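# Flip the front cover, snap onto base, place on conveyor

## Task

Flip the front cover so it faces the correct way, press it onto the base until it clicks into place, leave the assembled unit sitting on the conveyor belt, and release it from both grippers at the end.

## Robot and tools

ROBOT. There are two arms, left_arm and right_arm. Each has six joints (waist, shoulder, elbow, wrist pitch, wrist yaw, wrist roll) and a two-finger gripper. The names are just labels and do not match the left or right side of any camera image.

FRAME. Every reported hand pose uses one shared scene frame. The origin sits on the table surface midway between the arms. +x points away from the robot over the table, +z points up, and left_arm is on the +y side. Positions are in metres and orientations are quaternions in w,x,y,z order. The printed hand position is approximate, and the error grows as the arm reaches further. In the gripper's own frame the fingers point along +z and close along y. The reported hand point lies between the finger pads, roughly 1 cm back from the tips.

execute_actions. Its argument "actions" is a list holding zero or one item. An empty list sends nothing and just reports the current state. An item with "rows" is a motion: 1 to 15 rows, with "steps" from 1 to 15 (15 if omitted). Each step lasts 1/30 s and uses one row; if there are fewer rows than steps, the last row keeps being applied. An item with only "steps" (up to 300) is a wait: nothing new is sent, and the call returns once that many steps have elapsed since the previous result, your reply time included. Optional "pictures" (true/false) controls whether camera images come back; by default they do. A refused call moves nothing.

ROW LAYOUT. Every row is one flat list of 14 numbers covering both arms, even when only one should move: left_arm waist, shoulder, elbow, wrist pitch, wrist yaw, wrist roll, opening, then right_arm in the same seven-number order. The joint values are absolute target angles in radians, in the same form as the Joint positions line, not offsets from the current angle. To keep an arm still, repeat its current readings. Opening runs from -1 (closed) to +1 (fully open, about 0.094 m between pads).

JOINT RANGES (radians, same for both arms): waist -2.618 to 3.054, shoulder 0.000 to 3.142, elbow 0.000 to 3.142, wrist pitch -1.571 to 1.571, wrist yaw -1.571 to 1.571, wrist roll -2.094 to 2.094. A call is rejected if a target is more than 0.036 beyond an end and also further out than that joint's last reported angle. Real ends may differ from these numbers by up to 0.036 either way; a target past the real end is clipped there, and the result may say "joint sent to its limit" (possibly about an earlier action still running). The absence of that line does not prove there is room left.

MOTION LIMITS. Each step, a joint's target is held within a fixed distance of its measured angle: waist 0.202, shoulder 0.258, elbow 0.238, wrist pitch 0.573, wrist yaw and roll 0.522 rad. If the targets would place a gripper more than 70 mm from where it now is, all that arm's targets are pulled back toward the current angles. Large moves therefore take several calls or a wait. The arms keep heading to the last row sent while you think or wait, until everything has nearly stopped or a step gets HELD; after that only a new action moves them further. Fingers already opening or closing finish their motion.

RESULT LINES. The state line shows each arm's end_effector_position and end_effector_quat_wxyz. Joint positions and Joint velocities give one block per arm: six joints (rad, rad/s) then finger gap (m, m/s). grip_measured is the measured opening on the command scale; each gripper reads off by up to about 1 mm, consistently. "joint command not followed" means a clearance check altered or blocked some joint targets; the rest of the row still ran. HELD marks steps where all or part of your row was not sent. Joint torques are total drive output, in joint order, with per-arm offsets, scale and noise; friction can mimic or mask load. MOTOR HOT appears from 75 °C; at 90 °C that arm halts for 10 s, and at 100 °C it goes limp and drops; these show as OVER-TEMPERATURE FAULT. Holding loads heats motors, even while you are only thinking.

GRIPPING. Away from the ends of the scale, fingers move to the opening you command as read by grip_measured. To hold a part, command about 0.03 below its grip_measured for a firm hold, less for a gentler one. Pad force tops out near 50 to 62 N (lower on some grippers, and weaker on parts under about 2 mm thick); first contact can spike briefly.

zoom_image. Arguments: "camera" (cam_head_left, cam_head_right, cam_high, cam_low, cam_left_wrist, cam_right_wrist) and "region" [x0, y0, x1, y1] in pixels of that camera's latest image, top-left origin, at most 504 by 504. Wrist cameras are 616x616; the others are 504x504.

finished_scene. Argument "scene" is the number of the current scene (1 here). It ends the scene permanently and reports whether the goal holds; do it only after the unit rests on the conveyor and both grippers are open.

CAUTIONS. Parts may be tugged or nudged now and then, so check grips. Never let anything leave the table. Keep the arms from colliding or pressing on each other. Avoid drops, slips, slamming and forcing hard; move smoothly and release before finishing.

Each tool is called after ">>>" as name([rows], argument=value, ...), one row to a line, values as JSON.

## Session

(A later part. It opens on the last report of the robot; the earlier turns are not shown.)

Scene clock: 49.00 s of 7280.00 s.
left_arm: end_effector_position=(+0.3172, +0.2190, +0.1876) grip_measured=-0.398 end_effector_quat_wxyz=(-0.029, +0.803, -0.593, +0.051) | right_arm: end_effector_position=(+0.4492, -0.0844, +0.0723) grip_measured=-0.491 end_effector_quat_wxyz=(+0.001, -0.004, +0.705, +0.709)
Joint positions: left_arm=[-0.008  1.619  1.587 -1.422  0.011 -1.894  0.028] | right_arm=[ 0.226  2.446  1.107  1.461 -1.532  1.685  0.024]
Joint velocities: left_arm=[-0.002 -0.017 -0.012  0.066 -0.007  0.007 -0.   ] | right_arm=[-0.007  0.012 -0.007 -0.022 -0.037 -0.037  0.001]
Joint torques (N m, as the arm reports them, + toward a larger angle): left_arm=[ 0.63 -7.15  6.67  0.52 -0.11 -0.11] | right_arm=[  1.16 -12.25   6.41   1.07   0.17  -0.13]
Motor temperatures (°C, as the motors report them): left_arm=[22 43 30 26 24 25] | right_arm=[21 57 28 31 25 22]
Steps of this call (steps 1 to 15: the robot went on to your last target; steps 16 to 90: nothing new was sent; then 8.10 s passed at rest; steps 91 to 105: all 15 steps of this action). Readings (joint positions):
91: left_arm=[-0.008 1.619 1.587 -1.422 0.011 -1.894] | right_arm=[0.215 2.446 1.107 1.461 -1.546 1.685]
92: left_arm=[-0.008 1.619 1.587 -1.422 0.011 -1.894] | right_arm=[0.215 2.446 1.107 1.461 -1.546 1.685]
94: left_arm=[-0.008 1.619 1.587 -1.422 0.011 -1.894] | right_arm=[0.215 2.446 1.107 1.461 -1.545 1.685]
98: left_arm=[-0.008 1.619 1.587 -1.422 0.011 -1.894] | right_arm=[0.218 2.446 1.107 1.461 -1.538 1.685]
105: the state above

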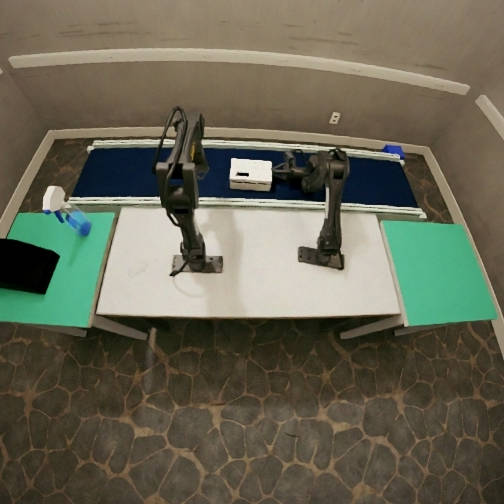

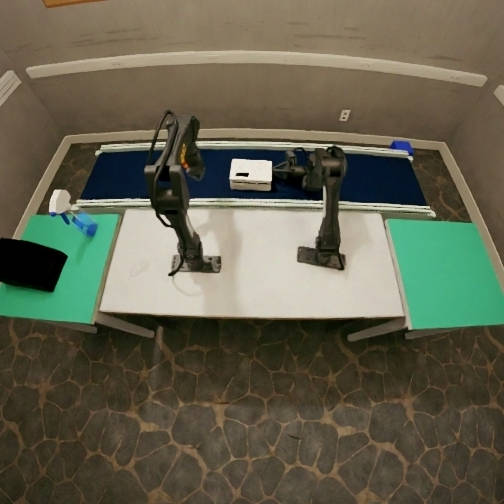

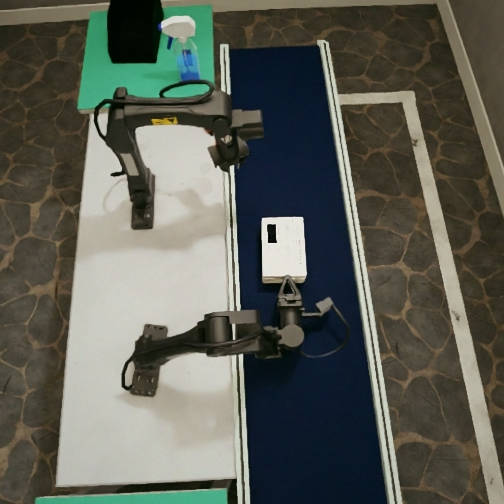

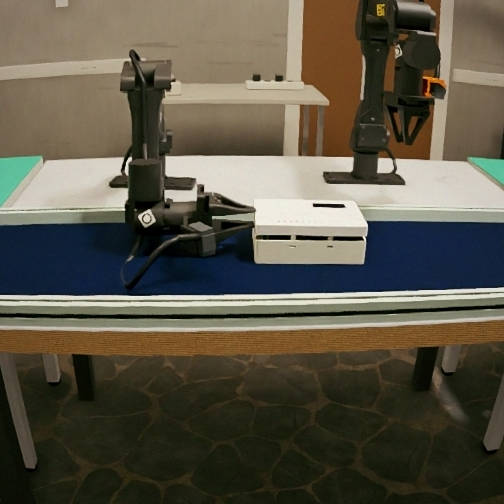

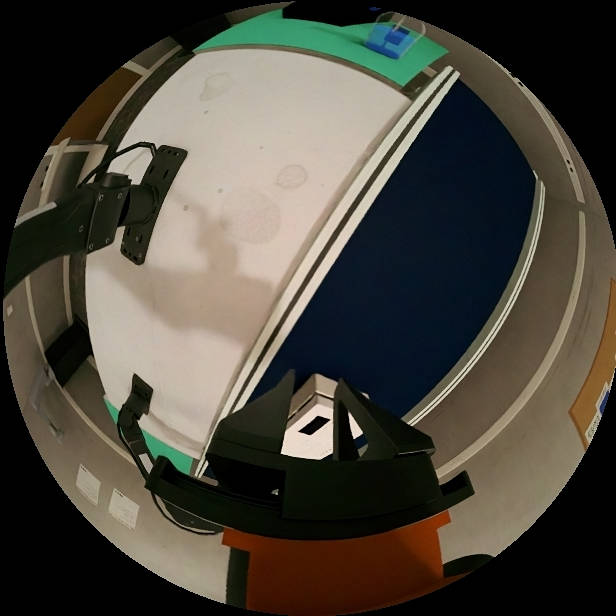

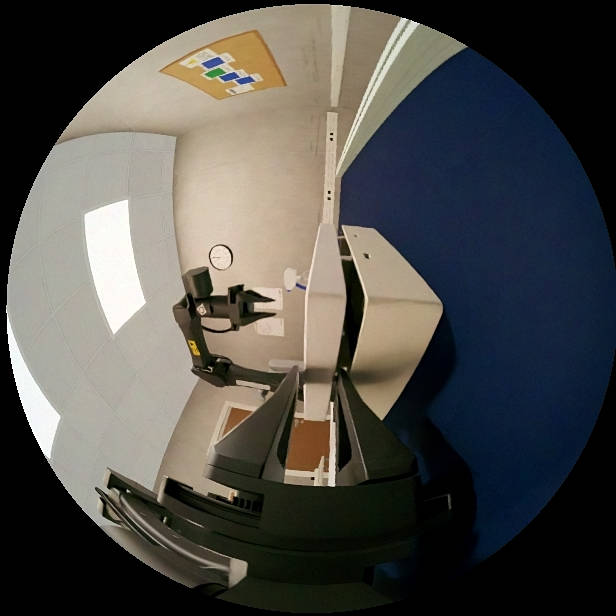

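>>> execute_actions([
  {"rows":[[0.0,1.6,1.6,-1.45,0,-1.9,-0.4,0.222,2.45,1.12,1.505,-1.52,1.71,-0.55],[0.0,1.6,1.6,-1.45,0,-1.9,-0.4,0.222,2.45,1.12,1.505,-1.52,1.71,-0.55],[0.0,1.6,1.6,-1.45,0,-1.9,-0.4,0.222,2.45,1.12,1.505,-1.52,1.71,-0.55],[0.0,1.6,1.6,-1.45,0,-1.9,-0.4,0.222,2.45,1.12,1.505,-1.52,1.71,-0.55],[0.0,1.6,1.6,-1.45,0,-1.9,-0.4,0.222,2.45,1.12,1.505,-1.52,1.71,-0.55],[0.0,1.6,1.6,-1.45,0,-1.9,-0.4,0.222,2.45,1.12,1.505,-1.52,1.71,-0.55],[0.0,1.6,1.6,-1.45,0,-1.9,-0.4,0.235,2.45,1.12,1.505,-1.51,1.71,-0.55],[0.0,1.6,1.6,-1.45,0,-1.9,-0.4,0.242,2.45,1.12,1.505,-1.51,1.71,-0.55],[0.0,1.6,1.6,-1.45,0,-1.9,-0.4,0.25,2.45,1.12,1.505,-1.51,1.71,-0.55]],"steps":15},
], pictures=false)

>>> execute_actions([
  {"steps":8},
])

>>> zoom_image(camera="cam_low", region=[190,180,310,270])

Scene clock: 58.87 s of 7280.00 s.
left_arm: end_effector_position=(+0.3172, +0.2190, +0.1876) grip_measured=-0.398 end_effector_quat_wxyz=(-0.029, +0.803, -0.593, +0.051) | right_arm: end_effector_position=(+0.4486, -0.0803, +0.0739) grip_measured=-0.548 end_effector_quat_wxyz=(-0.003, -0.001, +0.705, +0.709)
Joint positions: left_arm=[-0.008  1.619  1.587 -1.422  0.011 -1.894  0.028] | right_arm=[ 0.236  2.446  1.107  1.479 -1.523  1.713  0.021]
Joint velocities: left_arm=[-0.017 -0.002 -0.027  0.051 -0.081  0.066  0.001] | right_arm=[ 0.027 -0.007  0.012  0.022 -0.037 -0.037 -0.   ]
Joint torques (N m, as the arm reports them, + toward a larger angle): left_arm=[ 0.64 -7.16  6.68  0.51 -0.11 -0.12] | right_arm=[  1.09 -12.3    6.41   1.13   0.19  -0.01]
Motor temperatures (°C, as the motors report them): left_arm=[22 43 31 26 24 25] | right_arm=[21 58 28 31 25 22]
Steps of this call (steps 1 to 15: the robot went on to your last target; steps 16 to 90: nothing new was sent; then 6.37 s passed at rest; steps 91 to 105: all 15 steps of this action). Readings (joint positions):
91: left_arm=[-0.008 1.619 1.587 -1.422 0.011 -1.894] | right_arm=[0.226 2.446 1.107 1.464 -1.532 1.689]
92: left_arm=[-0.008 1.619 1.587 -1.422 0.011 -1.894] | right_arm=[0.226 2.446 1.107 1.467 -1.532 1.695]
94: left_arm=[-0.008 1.619 1.587 -1.422 0.011 -1.894] | right_arm=[0.226 2.446 1.107 1.473 -1.532 1.702]
98: left_arm=[-0.008 1.619 1.587 -1.422 0.011 -1.894] | right_arm=[0.226 2.446 1.107 1.478 -1.530 1.709]
105: the state above

Scene clock: 59.13 s of 7280.00 s.
left_arm: end_effector_position=(+0.3172, +0.2190, +0.1876) grip_measured=-0.398 end_effector_quat_wxyz=(-0.029, +0.803, -0.593, +0.051) | right_arm: end_effector_position=(+0.4486, -0.0802, +0.0739) grip_measured=-0.548 end_effector_quat_wxyz=(-0.003, -0.001, +0.705, +0.709)
Joint positions: left_arm=[-0.008  1.619  1.587 -1.422  0.011 -1.894  0.028] | right_arm=[ 0.236  2.446  1.107  1.48  -1.523  1.714  0.021]
Joint velocities: left_arm=[-0.002  0.007 -0.002 -0.11  -0.081 -0.022 -0.002] | right_arm=[ 0.007  0.007 -0.002 -0.007  0.007 -0.051 -0.001]
Joint torques (N m, as the arm reports them, + toward a larger angle): left_arm=[ 0.64 -7.18  6.69  0.52 -0.11 -0.12] | right_arm=[  1.12 -12.3    6.4    1.12   0.18  -0.01]
Motor temperatures (°C, as the motors report them): left_arm=[22 43 31 26 24 25] | right_arm=[21 58 28 31 25 22]
Steps of this call (steps 1 to 8: the robot went on to your last target). Readings (joint positions):
1: left_arm=[-0.008 1.619 1.587 -1.422 0.011 -1.894] | right_arm=[0.236 2.446 1.107 1.480 -1.523 1.713]
2: left_arm=[-0.008 1.619 1.587 -1.422 0.011 -1.894] | right_arm=[0.236 2.446 1.107 1.480 -1.523 1.713]
4: left_arm=[-0.008 1.619 1.587 -1.422 0.011 -1.894] | right_arm=[0.236 2.446 1.107 1.480 -1.523 1.714]
8: the state above

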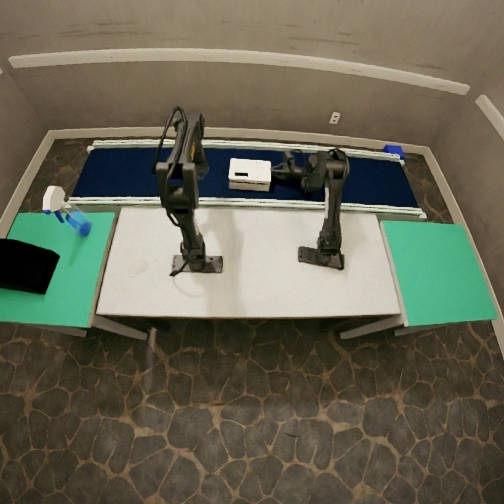

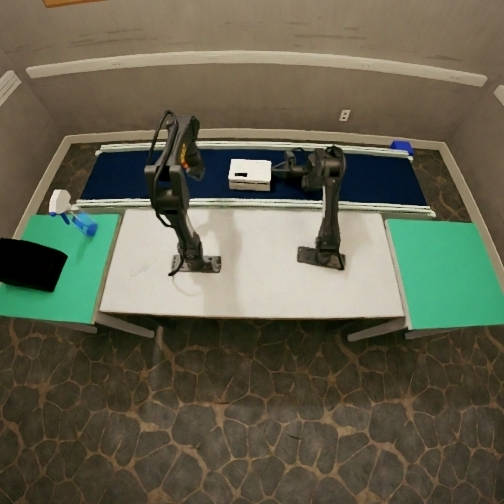

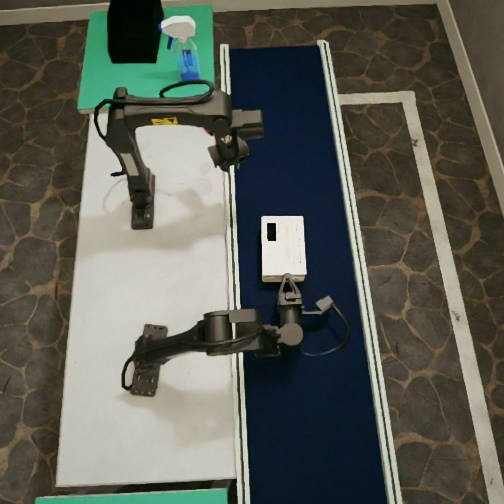

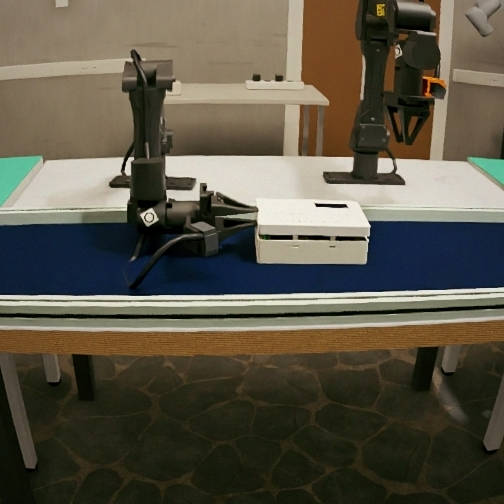

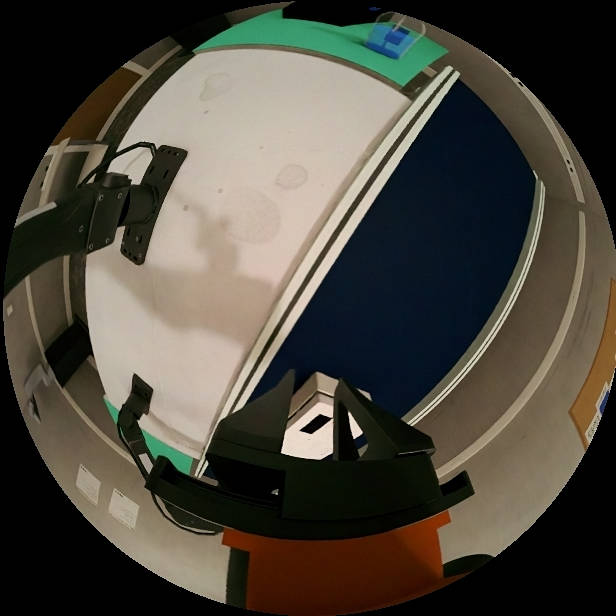

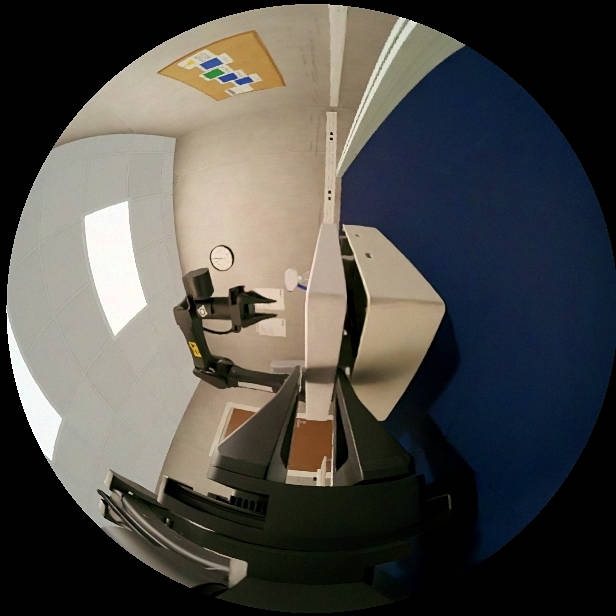

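Region (190, 180, 310, 270) of cam_low's 504x504 image, scaled by 4.200, with more detail than that image has; it fills the top 378 rows of this view, and the rest is white.

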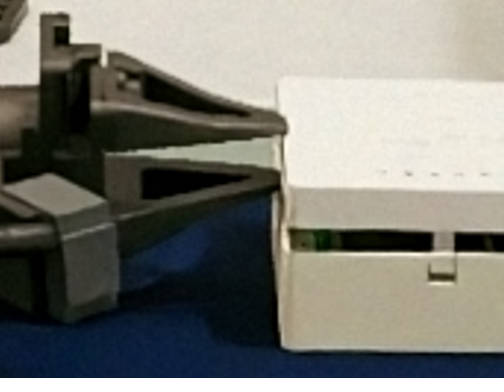

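>>> execute_actions([
  {"rows":[[0.0,1.6,1.6,-1.45,0,-1.9,-0.4,0.232,2.45,1.12,1.505,-1.51,1.71,-0.36],[0.0,1.6,1.6,-1.45,0,-1.9,-0.4,0.232,2.45,1.12,1.505,-1.51,1.71,-0.36],[0.0,1.6,1.6,-1.45,0,-1.9,-0.4,0.232,2.45,1.12,1.505,-1.51,1.71,-0.36],[0.0,1.6,1.6,-1.45,0,-1.9,-0.4,0.245,2.45,1.12,1.505,-1.5,1.71,-0.36],[0.0,1.6,1.6,-1.45,0,-1.9,-0.4,0.252,2.45,1.12,1.505,-1.5,1.71,-0.36],[0.0,1.6,1.6,-1.45,0,-1.9,-0.4,0.26,2.45,1.12,1.505,-1.5,1.71,-0.36]],"steps":15},
])

>>> zoom_image(camera="cam_low", region=[190,180,310,270])

>>> zoom_image(camera="cam_right_wrist", region=[280,300,400,410])

Scene clock: 68.50 s of 7280.00 s.
left_arm: end_effector_position=(+0.3172, +0.2190, +0.1876) grip_measured=-0.398 end_effector_quat_wxyz=(-0.029, +0.803, -0.593, +0.051) | right_arm: end_effector_position=(+0.4484, -0.0763, +0.0745) grip_measured=-0.361 end_effector_quat_wxyz=(-0.002, -0.002, +0.704, +0.710)
Joint positions: left_arm=[-0.008  1.619  1.587 -1.422  0.011 -1.894  0.028] | right_arm=[ 0.246  2.446  1.107  1.483 -1.512  1.715  0.03 ]
Joint velocities: left_arm=[ 0.012  0.007  0.002  0.007 -0.037 -0.007 -0.001] | right_arm=[-0.007 -0.012 -0.007 -0.037  0.007  0.037  0.   ]
Joint torques (N m, as the arm reports them, + toward a larger angle): left_arm=[ 0.65 -7.16  6.69  0.51 -0.11 -0.12] | right_arm=[  1.12 -12.3    6.42   1.1    0.18  -0.03]
Motor temperatures (°C, as the motors report them): left_arm=[22 43 31 26 24 25] | right_arm=[21 58 28 31 25 22]
Steps of this call (steps 1 to 15: the robot went on to your last target; steps 16 to 90: nothing new was sent; then 5.87 s passed at rest; steps 91 to 105: all 15 steps of this action). Readings (joint positions):
91: left_arm=[-0.008 1.619 1.587 -1.422 0.011 -1.894] | right_arm=[0.236 2.446 1.107 1.480 -1.522 1.715]
92: left_arm=[-0.008 1.619 1.587 -1.422 0.011 -1.894] | right_arm=[0.236 2.446 1.107 1.481 -1.522 1.715]
94: left_arm=[-0.008 1.619 1.587 -1.422 0.011 -1.894] | right_arm=[0.236 2.446 1.107 1.483 -1.521 1.715]
98: left_arm=[-0.008 1.619 1.587 -1.422 0.011 -1.894] | right_arm=[0.240 2.446 1.107 1.483 -1.517 1.715]
105: the state above

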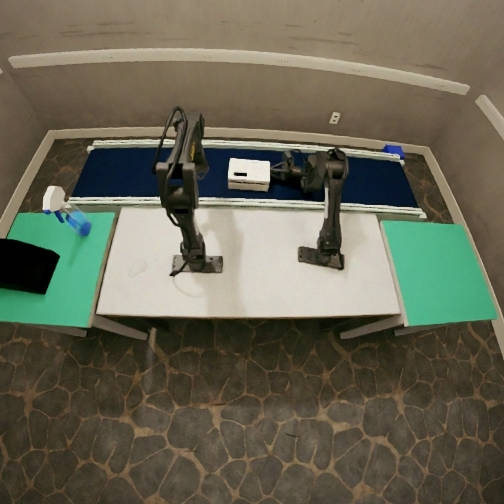

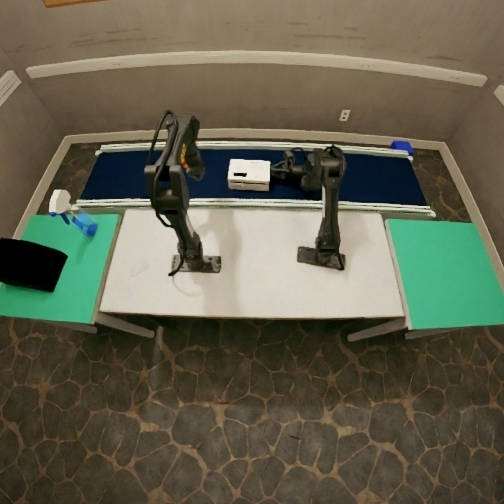

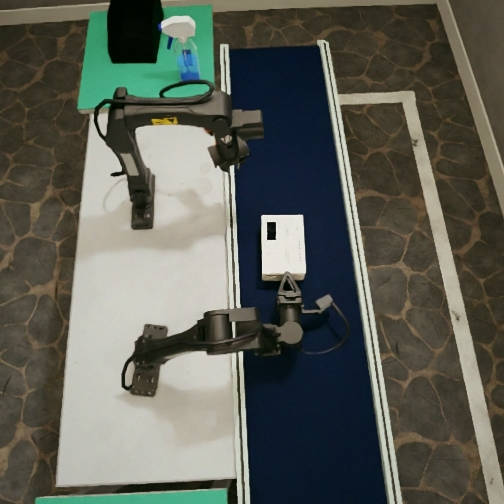

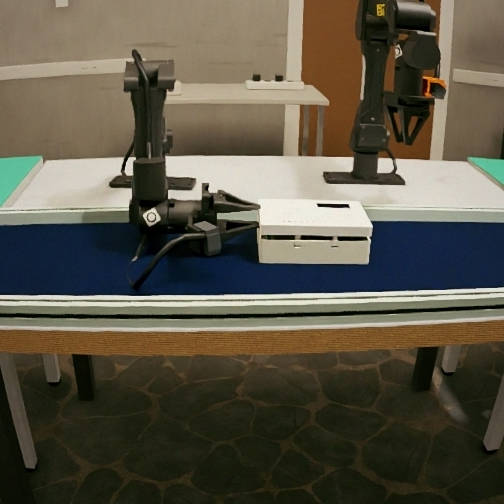

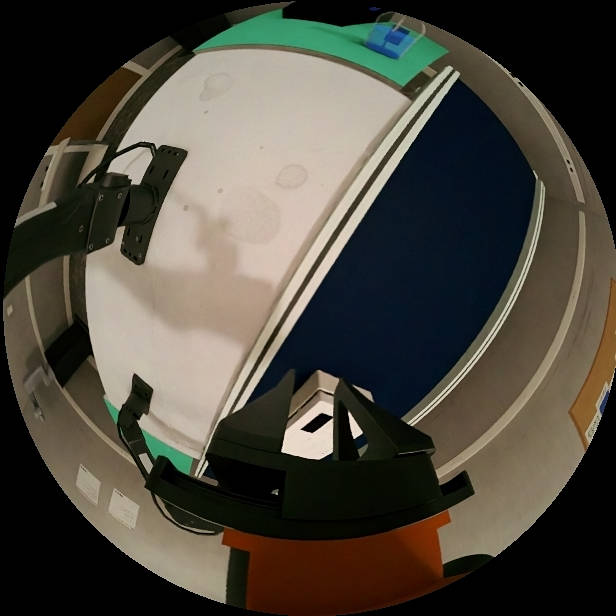

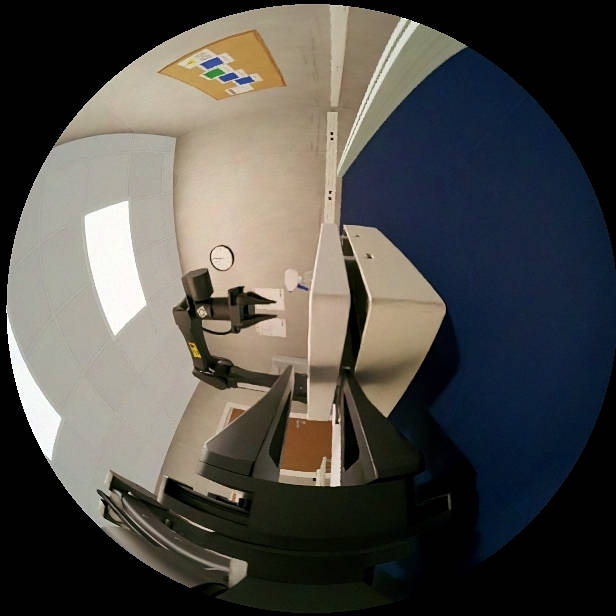

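Region (190, 180, 310, 270) of cam_low's 504x504 image, scaled by 4.200, with more detail than that image has; it fills the top 378 rows of this view, and the rest is white.

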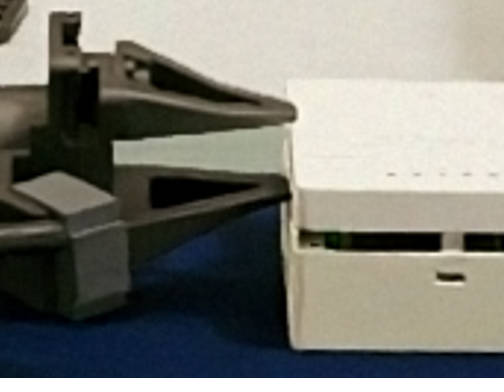

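Region (280, 300, 400, 410) of cam_right_wrist's 616x616 image, scaled by 4.200, with more detail than that image has; it fills the top 462 rows of this view, and the rest is white.

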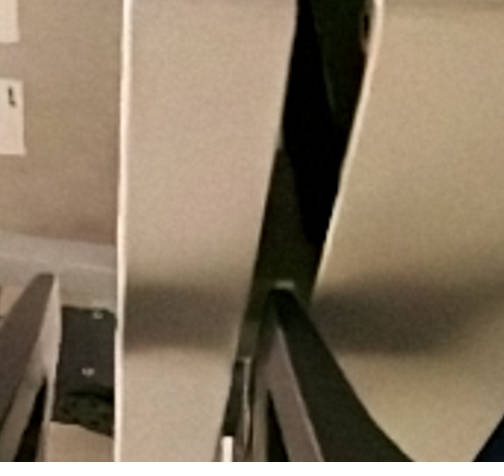

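>>> execute_actions([
  {"rows":[[0.0,1.6,1.6,-1.45,0,-1.9,-0.4,0.225,2.45,1.12,1.47,-1.5,1.69,-0.45],[0.0,1.6,1.6,-1.45,0,-1.9,-0.4,0.225,2.45,1.12,1.46,-1.5,1.69,-0.45],[0.0,1.6,1.6,-1.45,0,-1.9,-0.4,0.225,2.45,1.12,1.45,-1.5,1.68,-0.45],[0.0,1.6,1.6,-1.45,0,-1.9,-0.4,0.225,2.45,1.12,1.45,-1.38,1.67,-0.45]],"steps":15},
], pictures=false)

>>> execute_actions([
  {"steps":12},
])

>>> zoom_image(camera="cam_right_wrist", region=[270,310,400,430])

Scene clock: 76.87 s of 7280.00 s.
left_arm: end_effector_position=(+0.3172, +0.2190, +0.1876) grip_measured=-0.398 end_effector_quat_wxyz=(-0.029, +0.803, -0.593, +0.051) | right_arm: end_effector_position=(+0.4713, -0.0829, +0.0753) grip_measured=-0.448 end_effector_quat_wxyz=(+0.044, +0.041, +0.698, +0.713)
Joint positions: left_arm=[-0.008  1.619  1.587 -1.422  0.011 -1.894  0.028] | right_arm=[ 0.233  2.446  1.107  1.463 -1.399  1.688  0.026]
Joint velocities: left_arm=[-0.012 -0.007 -0.017 -0.037  0.022 -0.007 -0.002] | right_arm=[ 0.002 -0.012 -0.022 -0.022  0.125 -0.081 -0.   ]
Joint torques (N m, as the arm reports them, + toward a larger angle): left_arm=[ 0.64 -7.15  6.69  0.51 -0.11 -0.12] | right_arm=[ -0.66 -12.39   6.52   0.9    0.18  -0.14]
Motor temperatures (°C, as the motors report them): left_arm=[22 43 31 26 24 25] | right_arm=[21 58 28 31 25 22]
Steps of this call (steps 1 to 15: the robot went on to your last target; steps 16 to 90: nothing new was sent; then 4.87 s passed at rest; steps 91 to 105: all 15 steps of this action). Readings (joint positions):
91: left_arm=[-0.008 1.619 1.587 -1.422 0.011 -1.894] | right_arm=[0.245 2.446 1.107 1.483 -1.512 1.713]
92: left_arm=[-0.008 1.619 1.587 -1.422 0.011 -1.894] | right_arm=[0.243 2.446 1.107 1.482 -1.512 1.712]
94: left_arm=[-0.008 1.619 1.587 -1.422 0.011 -1.894] | right_arm=[0.238 2.446 1.107 1.476 -1.498 1.705]
98: left_arm=[-0.008 1.619 1.587 -1.422 0.011 -1.894] | right_arm=[0.233 2.446 1.107 1.467 -1.433 1.694]
105: the state above

Scene clock: 77.27 s of 7280.00 s.
left_arm: end_effector_position=(+0.3172, +0.2190, +0.1876) grip_measured=-0.398 end_effector_quat_wxyz=(-0.029, +0.803, -0.593, +0.051) | right_arm: end_effector_position=(+0.4726, -0.0830, +0.0754) grip_measured=-0.448 end_effector_quat_wxyz=(+0.047, +0.043, +0.698, +0.713)
Joint positions: left_arm=[-0.008  1.619  1.587 -1.422  0.011 -1.894  0.028] | right_arm=[ 0.233  2.446  1.107  1.462 -1.391  1.687  0.026]
Joint velocities: left_arm=[-0.017 -0.002  0.017 -0.066 -0.007 -0.037 -0.001] | right_arm=[-0.007 -0.002  0.002 -0.022 -0.007 -0.066 -0.   ]
Joint torques (N m, as the arm reports them, + toward a larger angle): left_arm=[ 0.65 -7.17  6.68  0.52 -0.11 -0.12] | right_arm=[ -0.68 -12.39   6.51   0.9    0.15  -0.15]
Motor temperatures (°C, as the motors report them): left_arm=[22 43 31 26 24 25] | right_arm=[21 58 28 31 25 22]
Steps of this call (steps 1 to 12: the robot went on to your last target). Readings (joint positions):
1: left_arm=[-0.008 1.619 1.587 -1.422 0.011 -1.894] | right_arm=[0.233 2.446 1.107 1.463 -1.398 1.688]
2: left_arm=[-0.008 1.619 1.587 -1.422 0.011 -1.894] | right_arm=[0.233 2.446 1.107 1.462 -1.396 1.687]
4: left_arm=[-0.008 1.619 1.587 -1.422 0.011 -1.894] | right_arm=[0.233 2.446 1.107 1.462 -1.394 1.687]
8: left_arm=[-0.008 1.619 1.587 -1.422 0.011 -1.894] | right_arm=[0.233 2.446 1.107 1.462 -1.392 1.687]
12: the state above

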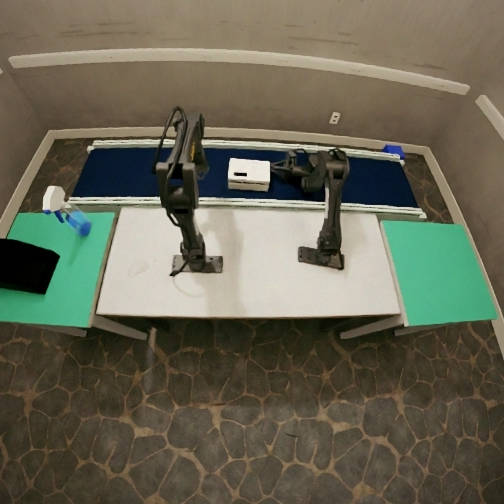

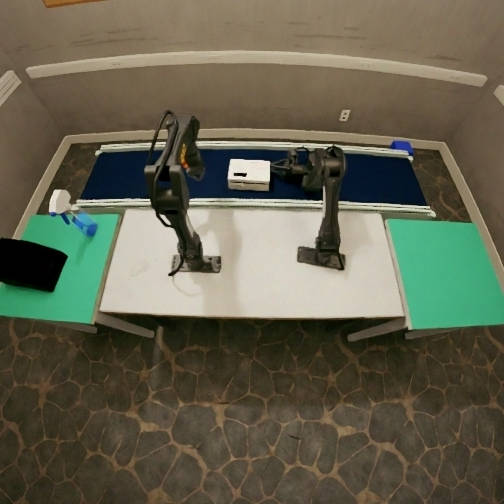

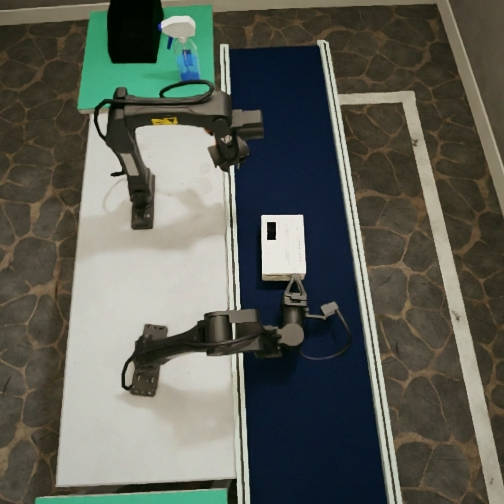

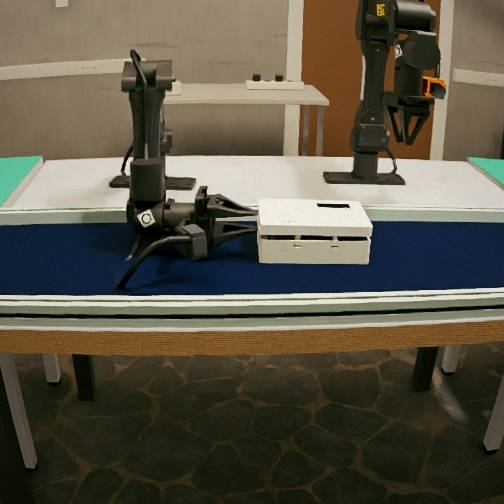

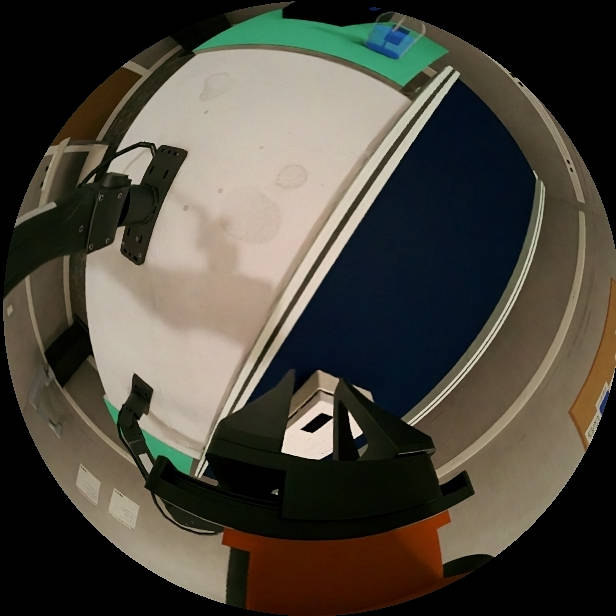

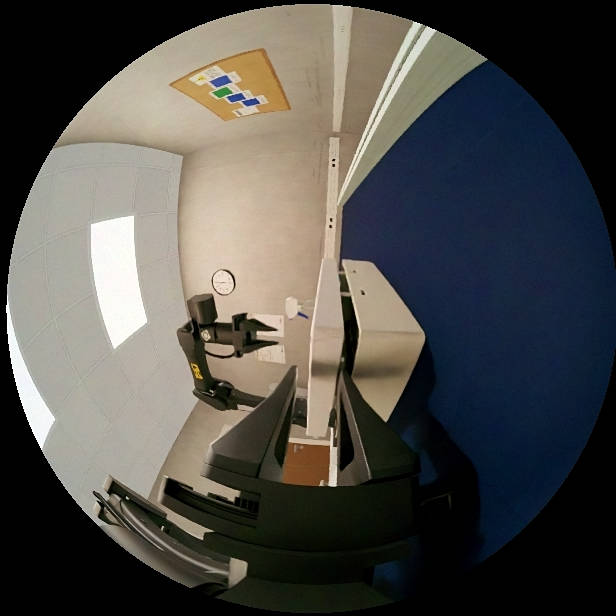

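Region (270, 310, 400, 430) of cam_right_wrist's 616x616 image, scaled by 3.877, with more detail than that image has; it fills the top 465 rows of this view, and the rest is white.

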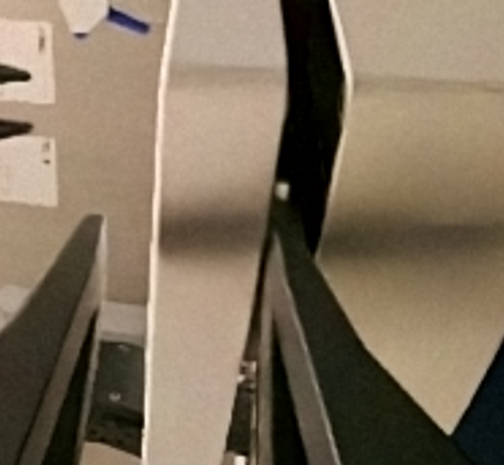

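>>> execute_actions([
  {"rows":[[0.0,1.6,1.6,-1.45,0,-1.9,-0.4,0.24,2.45,1.12,1.45,-1.38,1.67,-0.42],[0.0,1.6,1.6,-1.45,0,-1.9,-0.4,0.247,2.45,1.12,1.45,-1.38,1.67,-0.42],[0.0,1.6,1.6,-1.45,0,-1.9,-0.4,0.253,2.45,1.12,1.45,-1.38,1.67,-0.42],[0.0,1.6,1.6,-1.45,0,-1.9,-0.4,0.259,2.45,1.12,1.45,-1.37,1.67,-0.42],[0.0,1.6,1.6,-1.45,0,-1.9,-0.4,0.265,2.45,1.12,1.45,-1.37,1.67,-0.42],[0.0,1.6,1.6,-1.45,0,-1.9,-0.4,0.271,2.45,1.12,1.45,-1.36,1.67,-0.42],[0.0,1.6,1.6,-1.45,0,-1.9,-0.4,0.277,2.45,1.12,1.45,-1.36,1.67,-0.42]],"steps":15},
])

>>> zoom_image(camera="cam_low", region=[190,180,310,270])

Scene clock: 83.83 s of 7280.00 s.
left_arm: end_effector_position=(+0.3172, +0.2190, +0.1876) grip_measured=-0.398 end_effector_quat_wxyz=(-0.029, +0.803, -0.593, +0.051) | right_arm: end_effector_position=(+0.4674, -0.0660, +0.0757) grip_measured=-0.421 end_effector_quat_wxyz=(+0.039, +0.035, +0.698, +0.714)
Joint positions: left_arm=[-0.008  1.619  1.587 -1.422  0.011 -1.894  0.028] | right_arm=[ 0.274  2.446  1.107  1.461 -1.373  1.686  0.027]
Joint velocities: left_arm=[-0.017  0.002 -0.027 -0.051  0.022 -0.066 -0.   ] | right_arm=[ 0.007 -0.007  0.002 -0.022 -0.051  0.022 -0.   ]
Joint torques (N m, as the arm reports them, + toward a larger angle): left_arm=[ 0.64 -7.17  6.67  0.51 -0.12 -0.12] | right_arm=[  0.29 -12.4    6.53   0.91   0.14  -0.14]
Motor temperatures (°C, as the motors report them): left_arm=[22 43 31 26 24 25] | right_arm=[21 58 28 31 25 22]
Steps of this call (steps 1 to 15: the robot went on to your last target; steps 16 to 90: nothing new was sent; then 3.07 s passed at rest; steps 91 to 105: all 15 steps of this action). Readings (joint positions):
91: left_arm=[-0.008 1.619 1.587 -1.422 0.011 -1.894] | right_arm=[0.233 2.446 1.107 1.461 -1.391 1.687]
92: left_arm=[-0.008 1.619 1.587 -1.422 0.011 -1.894] | right_arm=[0.233 2.446 1.107 1.461 -1.391 1.686]
94: left_arm=[-0.008 1.619 1.587 -1.422 0.011 -1.894] | right_arm=[0.237 2.446 1.107 1.461 -1.389 1.686]
98: left_arm=[-0.008 1.619 1.587 -1.422 0.011 -1.894] | right_arm=[0.258 2.446 1.107 1.461 -1.378 1.686]
105: the state above

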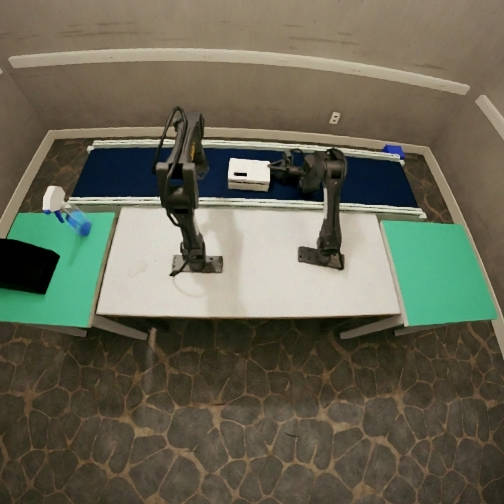

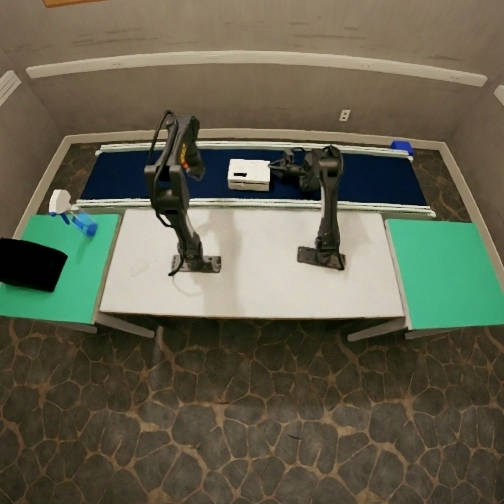

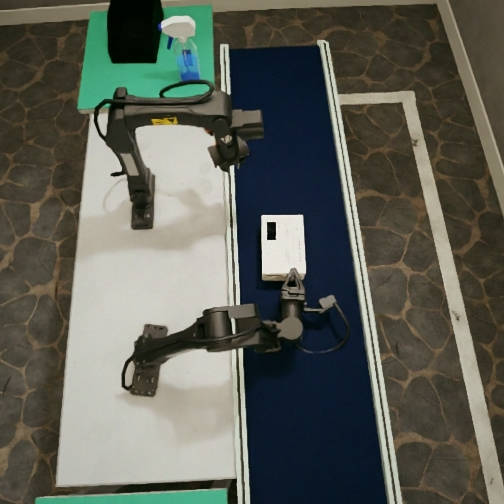

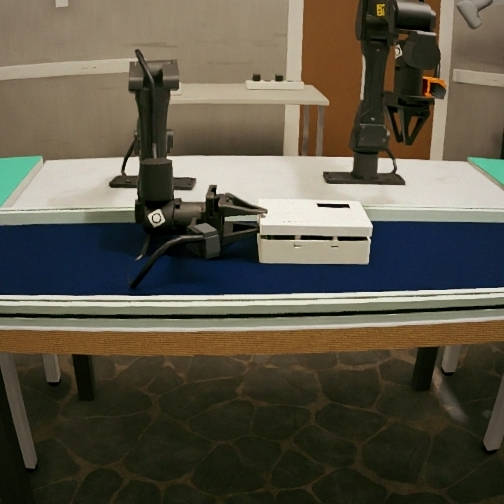

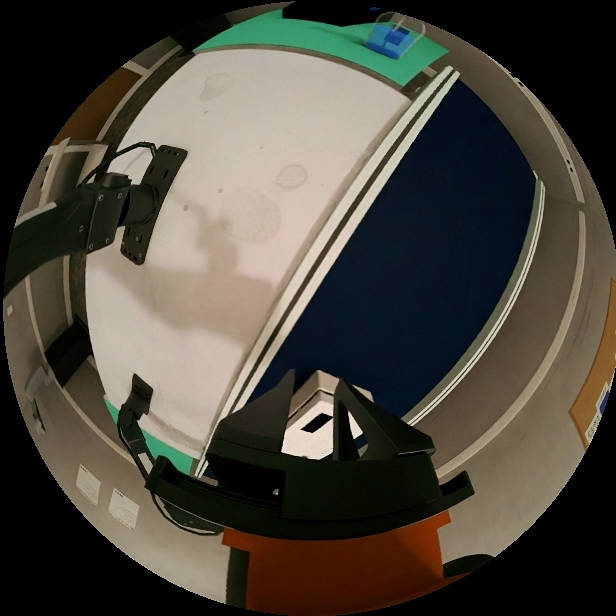

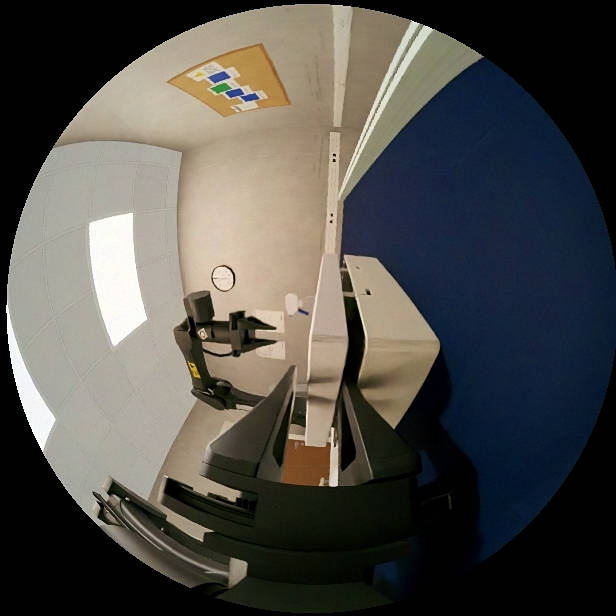

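Region (190, 180, 310, 270) of cam_low's 504x504 image, scaled by 4.200, with more detail than that image has; it fills the top 378 rows of this view, and the rest is white.

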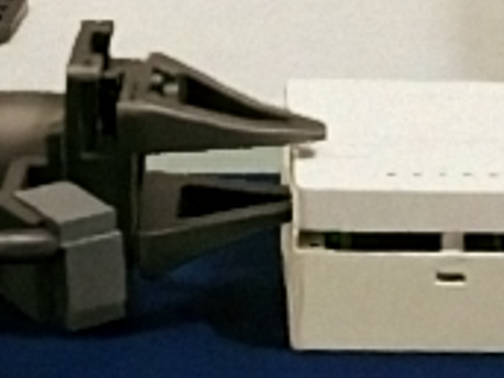

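In. Grip, lift, swing away.

>>> execute_actions([
  {"rows":[[0.0,1.6,1.6,-1.45,0,-1.9,-0.4,0.277,2.45,1.12,1.45,-1.36,1.67,-0.48],[0.0,1.6,1.6,-1.45,0,-1.9,-0.4,0.277,2.45,1.12,1.45,-1.36,1.67,-0.53],[0.0,1.6,1.6,-1.45,0,-1.9,-0.4,0.277,2.45,1.12,1.45,-1.36,1.67,-0.58],[0.0,1.6,1.6,-1.45,0,-1.9,-0.4,0.277,2.45,1.12,1.45,-1.36,1.67,-0.62],[0.0,1.6,1.6,-1.45,0,-1.9,-0.4,0.277,2.45,1.12,1.45,-1.36,1.67,-0.65],[0.0,1.6,1.6,-1.45,0,-1.9,-0.4,0.277,2.45,1.12,1.45,-1.36,1.67,-0.68]],"steps":12},
], pictures=false)

>>> execute_actions([
  {"rows":[[0.0,1.6,1.6,-1.45,0,-1.9,-0.4,0.277,2.43,1.12,1.45,-1.36,1.67,-0.68],[0.0,1.6,1.6,-1.45,0,-1.9,-0.4,0.277,2.42,1.12,1.45,-1.36,1.67,-0.68],[0.0,1.6,1.6,-1.45,0,-1.9,-0.4,0.277,2.41,1.12,1.44,-1.36,1.67,-0.68],[0.0,1.6,1.6,-1.45,0,-1.9,-0.4,0.277,2.40,1.12,1.43,-1.36,1.67,-0.68],[0.0,1.6,1.6,-1.45,0,-1.9,-0.4,0.277,2.39,1.12,1.42,-1.36,1.67,-0.68],[0.0,1.6,1.6,-1.45,0,-1.9,-0.4,0.277,2.375,1.12,1.41,-1.36,1.67,-0.68],[0.0,1.6,1.6,-1.45,0,-1.9,-0.4,0.277,2.36,1.12,1.395,-1.36,1.67,-0.68],[0.0,1.6,1.6,-1.45,0,-1.9,-0.4,0.277,2.345,1.12,1.38,-1.36,1.67,-0.68],[0.0,1.6,1.6,-1.45,0,-1.9,-0.4,0.277,2.33,1.12,1.365,-1.36,1.67,-0.68],[0.0,1.6,1.6,-1.45,0,-1.9,-0.4,0.277,2.315,1.12,1.35,-1.36,1.67,-0.68],[0.0,1.6,1.6,-1.45,0,-1.9,-0.4,0.277,2.3,1.12,1.335,-1.36,1.67,-0.68],[0.0,1.6,1.6,-1.45,0,-1.9,-0.4,0.277,2.285,1.12,1.32,-1.36,1.67,-0.68],[0.0,1.6,1.6,-1.45,0,-1.9,-0.4,0.277,2.27,1.12,1.305,-1.36,1.67,-0.68]],"steps":15},
])

Scene clock: 97.43 s of 7280.00 s.
left_arm: end_effector_position=(+0.3172, +0.2190, +0.1876) grip_measured=-0.398 end_effector_quat_wxyz=(-0.029, +0.803, -0.593, +0.051) | right_arm: end_effector_position=(+0.4678, -0.0661, +0.0756) grip_measured=-0.645 end_effector_quat_wxyz=(+0.039, +0.036, +0.698, +0.714)
Joint positions: left_arm=[-0.008  1.619  1.587 -1.422  0.011 -1.894  0.028] | right_arm=[ 0.274  2.446  1.107  1.46  -1.371  1.686  0.017]
Joint velocities: left_arm=[-0.012  0.002 -0.002  0.11   0.037 -0.037  0.001] | right_arm=[-0.002  0.002  0.002 -0.051  0.007 -0.066  0.001]
Joint torques (N m, as the arm reports them, + toward a larger angle): left_arm=[ 0.64 -7.17  6.68  0.52 -0.1  -0.12] | right_arm=[  0.26 -12.41   6.55   0.93   0.15  -0.13]
Motor temperatures (°C, as the motors report them): left_arm=[22 43 31 26 24 25] | right_arm=[21 59 28 30 25 22]
Steps of this call (steps 1 to 15: the robot went on to your last target; steps 16 to 90: nothing new was sent; then 10.20 s passed at rest; steps 91 to 102: all 12 steps of this action). Readings (joint positions):
91: left_arm=[-0.008 1.619 1.587 -1.422 0.011 -1.894] | right_arm=[0.274 2.446 1.107 1.461 -1.371 1.686]
92: left_arm=[-0.008 1.619 1.587 -1.422 0.011 -1.894] | right_arm=[0.274 2.446 1.107 1.461 -1.371 1.686]
94: left_arm=[-0.008 1.619 1.587 -1.422 0.011 -1.894] | right_arm=[0.274 2.446 1.107 1.460 -1.371 1.686]
98: left_arm=[-0.008 1.619 1.587 -1.422 0.011 -1.894] | right_arm=[0.274 2.446 1.107 1.460 -1.371 1.686]
102: the state above

Scene clock: 97.93 s of 7280.00 s.
left_arm: end_effector_position=(+0.3172, +0.2190, +0.1876) grip_measured=-0.398 end_effector_quat_wxyz=(-0.029, +0.803, -0.593, +0.051) | right_arm: end_effector_position=(+0.4721, -0.0657, +0.1278) grip_measured=-0.645 end_effector_quat_wxyz=(+0.053, +0.023, +0.696, +0.716)
Joint positions: left_arm=[-0.008  1.619  1.587 -1.422  0.011 -1.894  0.028] | right_arm=[ 0.274  2.295  1.107  1.345 -1.371  1.683  0.017]
Joint velocities: left_arm=[ 0.002 -0.017  0.002 -0.051 -0.066  0.066 -0.001] | right_arm=[-0.002 -0.31  -0.007 -0.139 -0.022 -0.051  0.   ]
Joint torques (N m, as the arm reports them, + toward a larger angle): left_arm=[ 0.65 -7.16  6.69  0.51 -0.11 -0.12] | right_arm=[  0.31 -13.04   7.38   0.77   0.14  -0.1 ]
Motor temperatures (°C, as the motors report them): left_arm=[22 43 31 26 24 25] | right_arm=[21 59 28 30 25 22]
Steps of this call (steps 1 to 15: all 15 steps of this action). Readings (joint positions):
1: left_arm=[-0.008 1.619 1.587 -1.422 0.011 -1.894] | right_arm=[0.274 2.446 1.107 1.460 -1.371 1.686]
2: left_arm=[-0.008 1.619 1.587 -1.422 0.011 -1.894] | right_arm=[0.274 2.446 1.107 1.460 -1.371 1.686]
4: left_arm=[-0.008 1.619 1.587 -1.422 0.011 -1.894] | right_arm=[0.274 2.442 1.107 1.453 -1.371 1.686]
8: left_arm=[-0.008 1.619 1.587 -1.422 0.011 -1.894] | right_arm=[0.274 2.405 1.107 1.416 -1.371 1.685]
15: the state above

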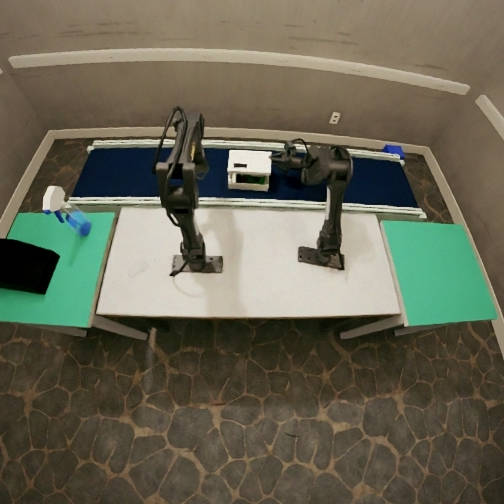

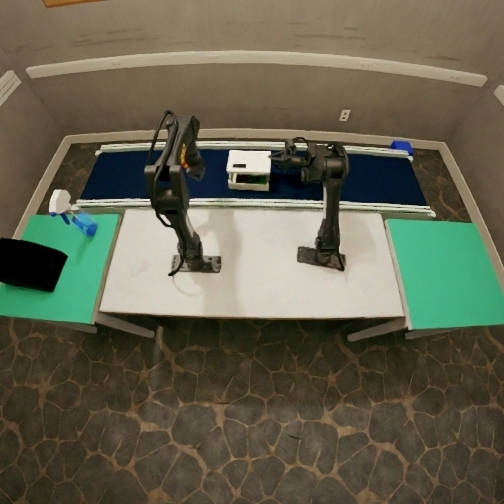

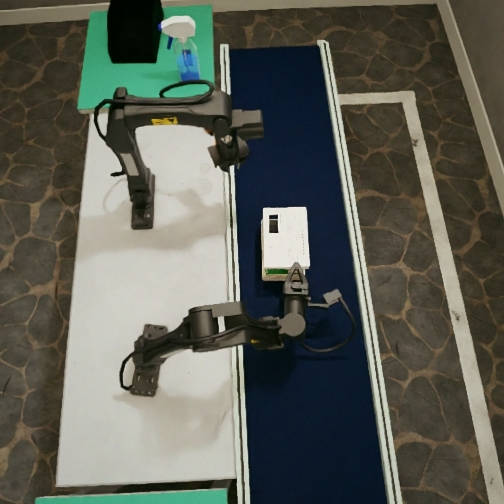

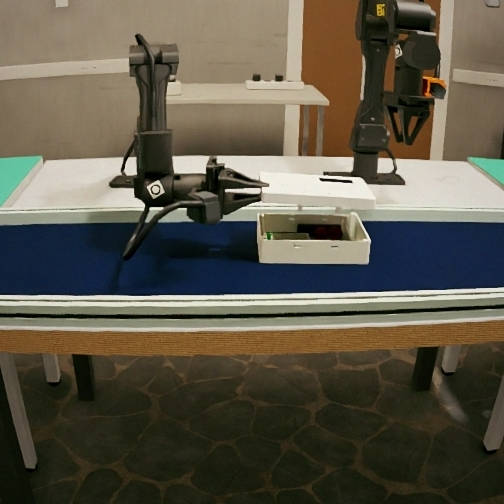

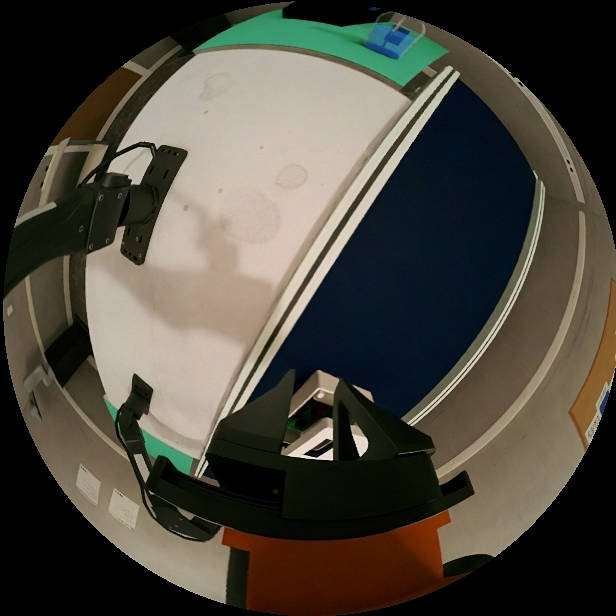

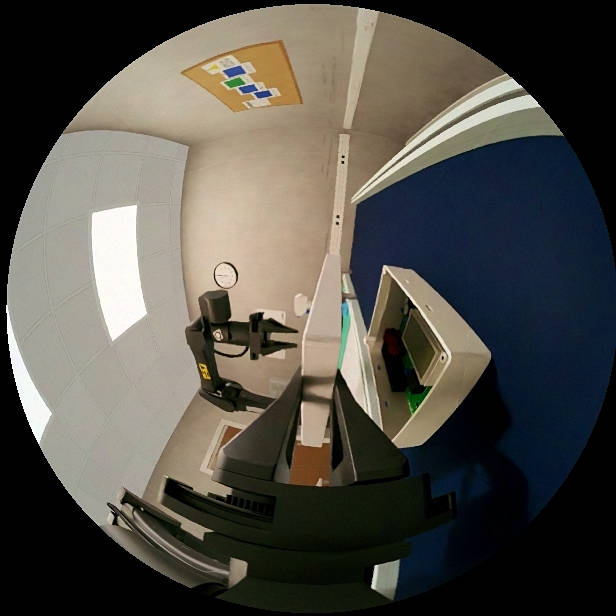

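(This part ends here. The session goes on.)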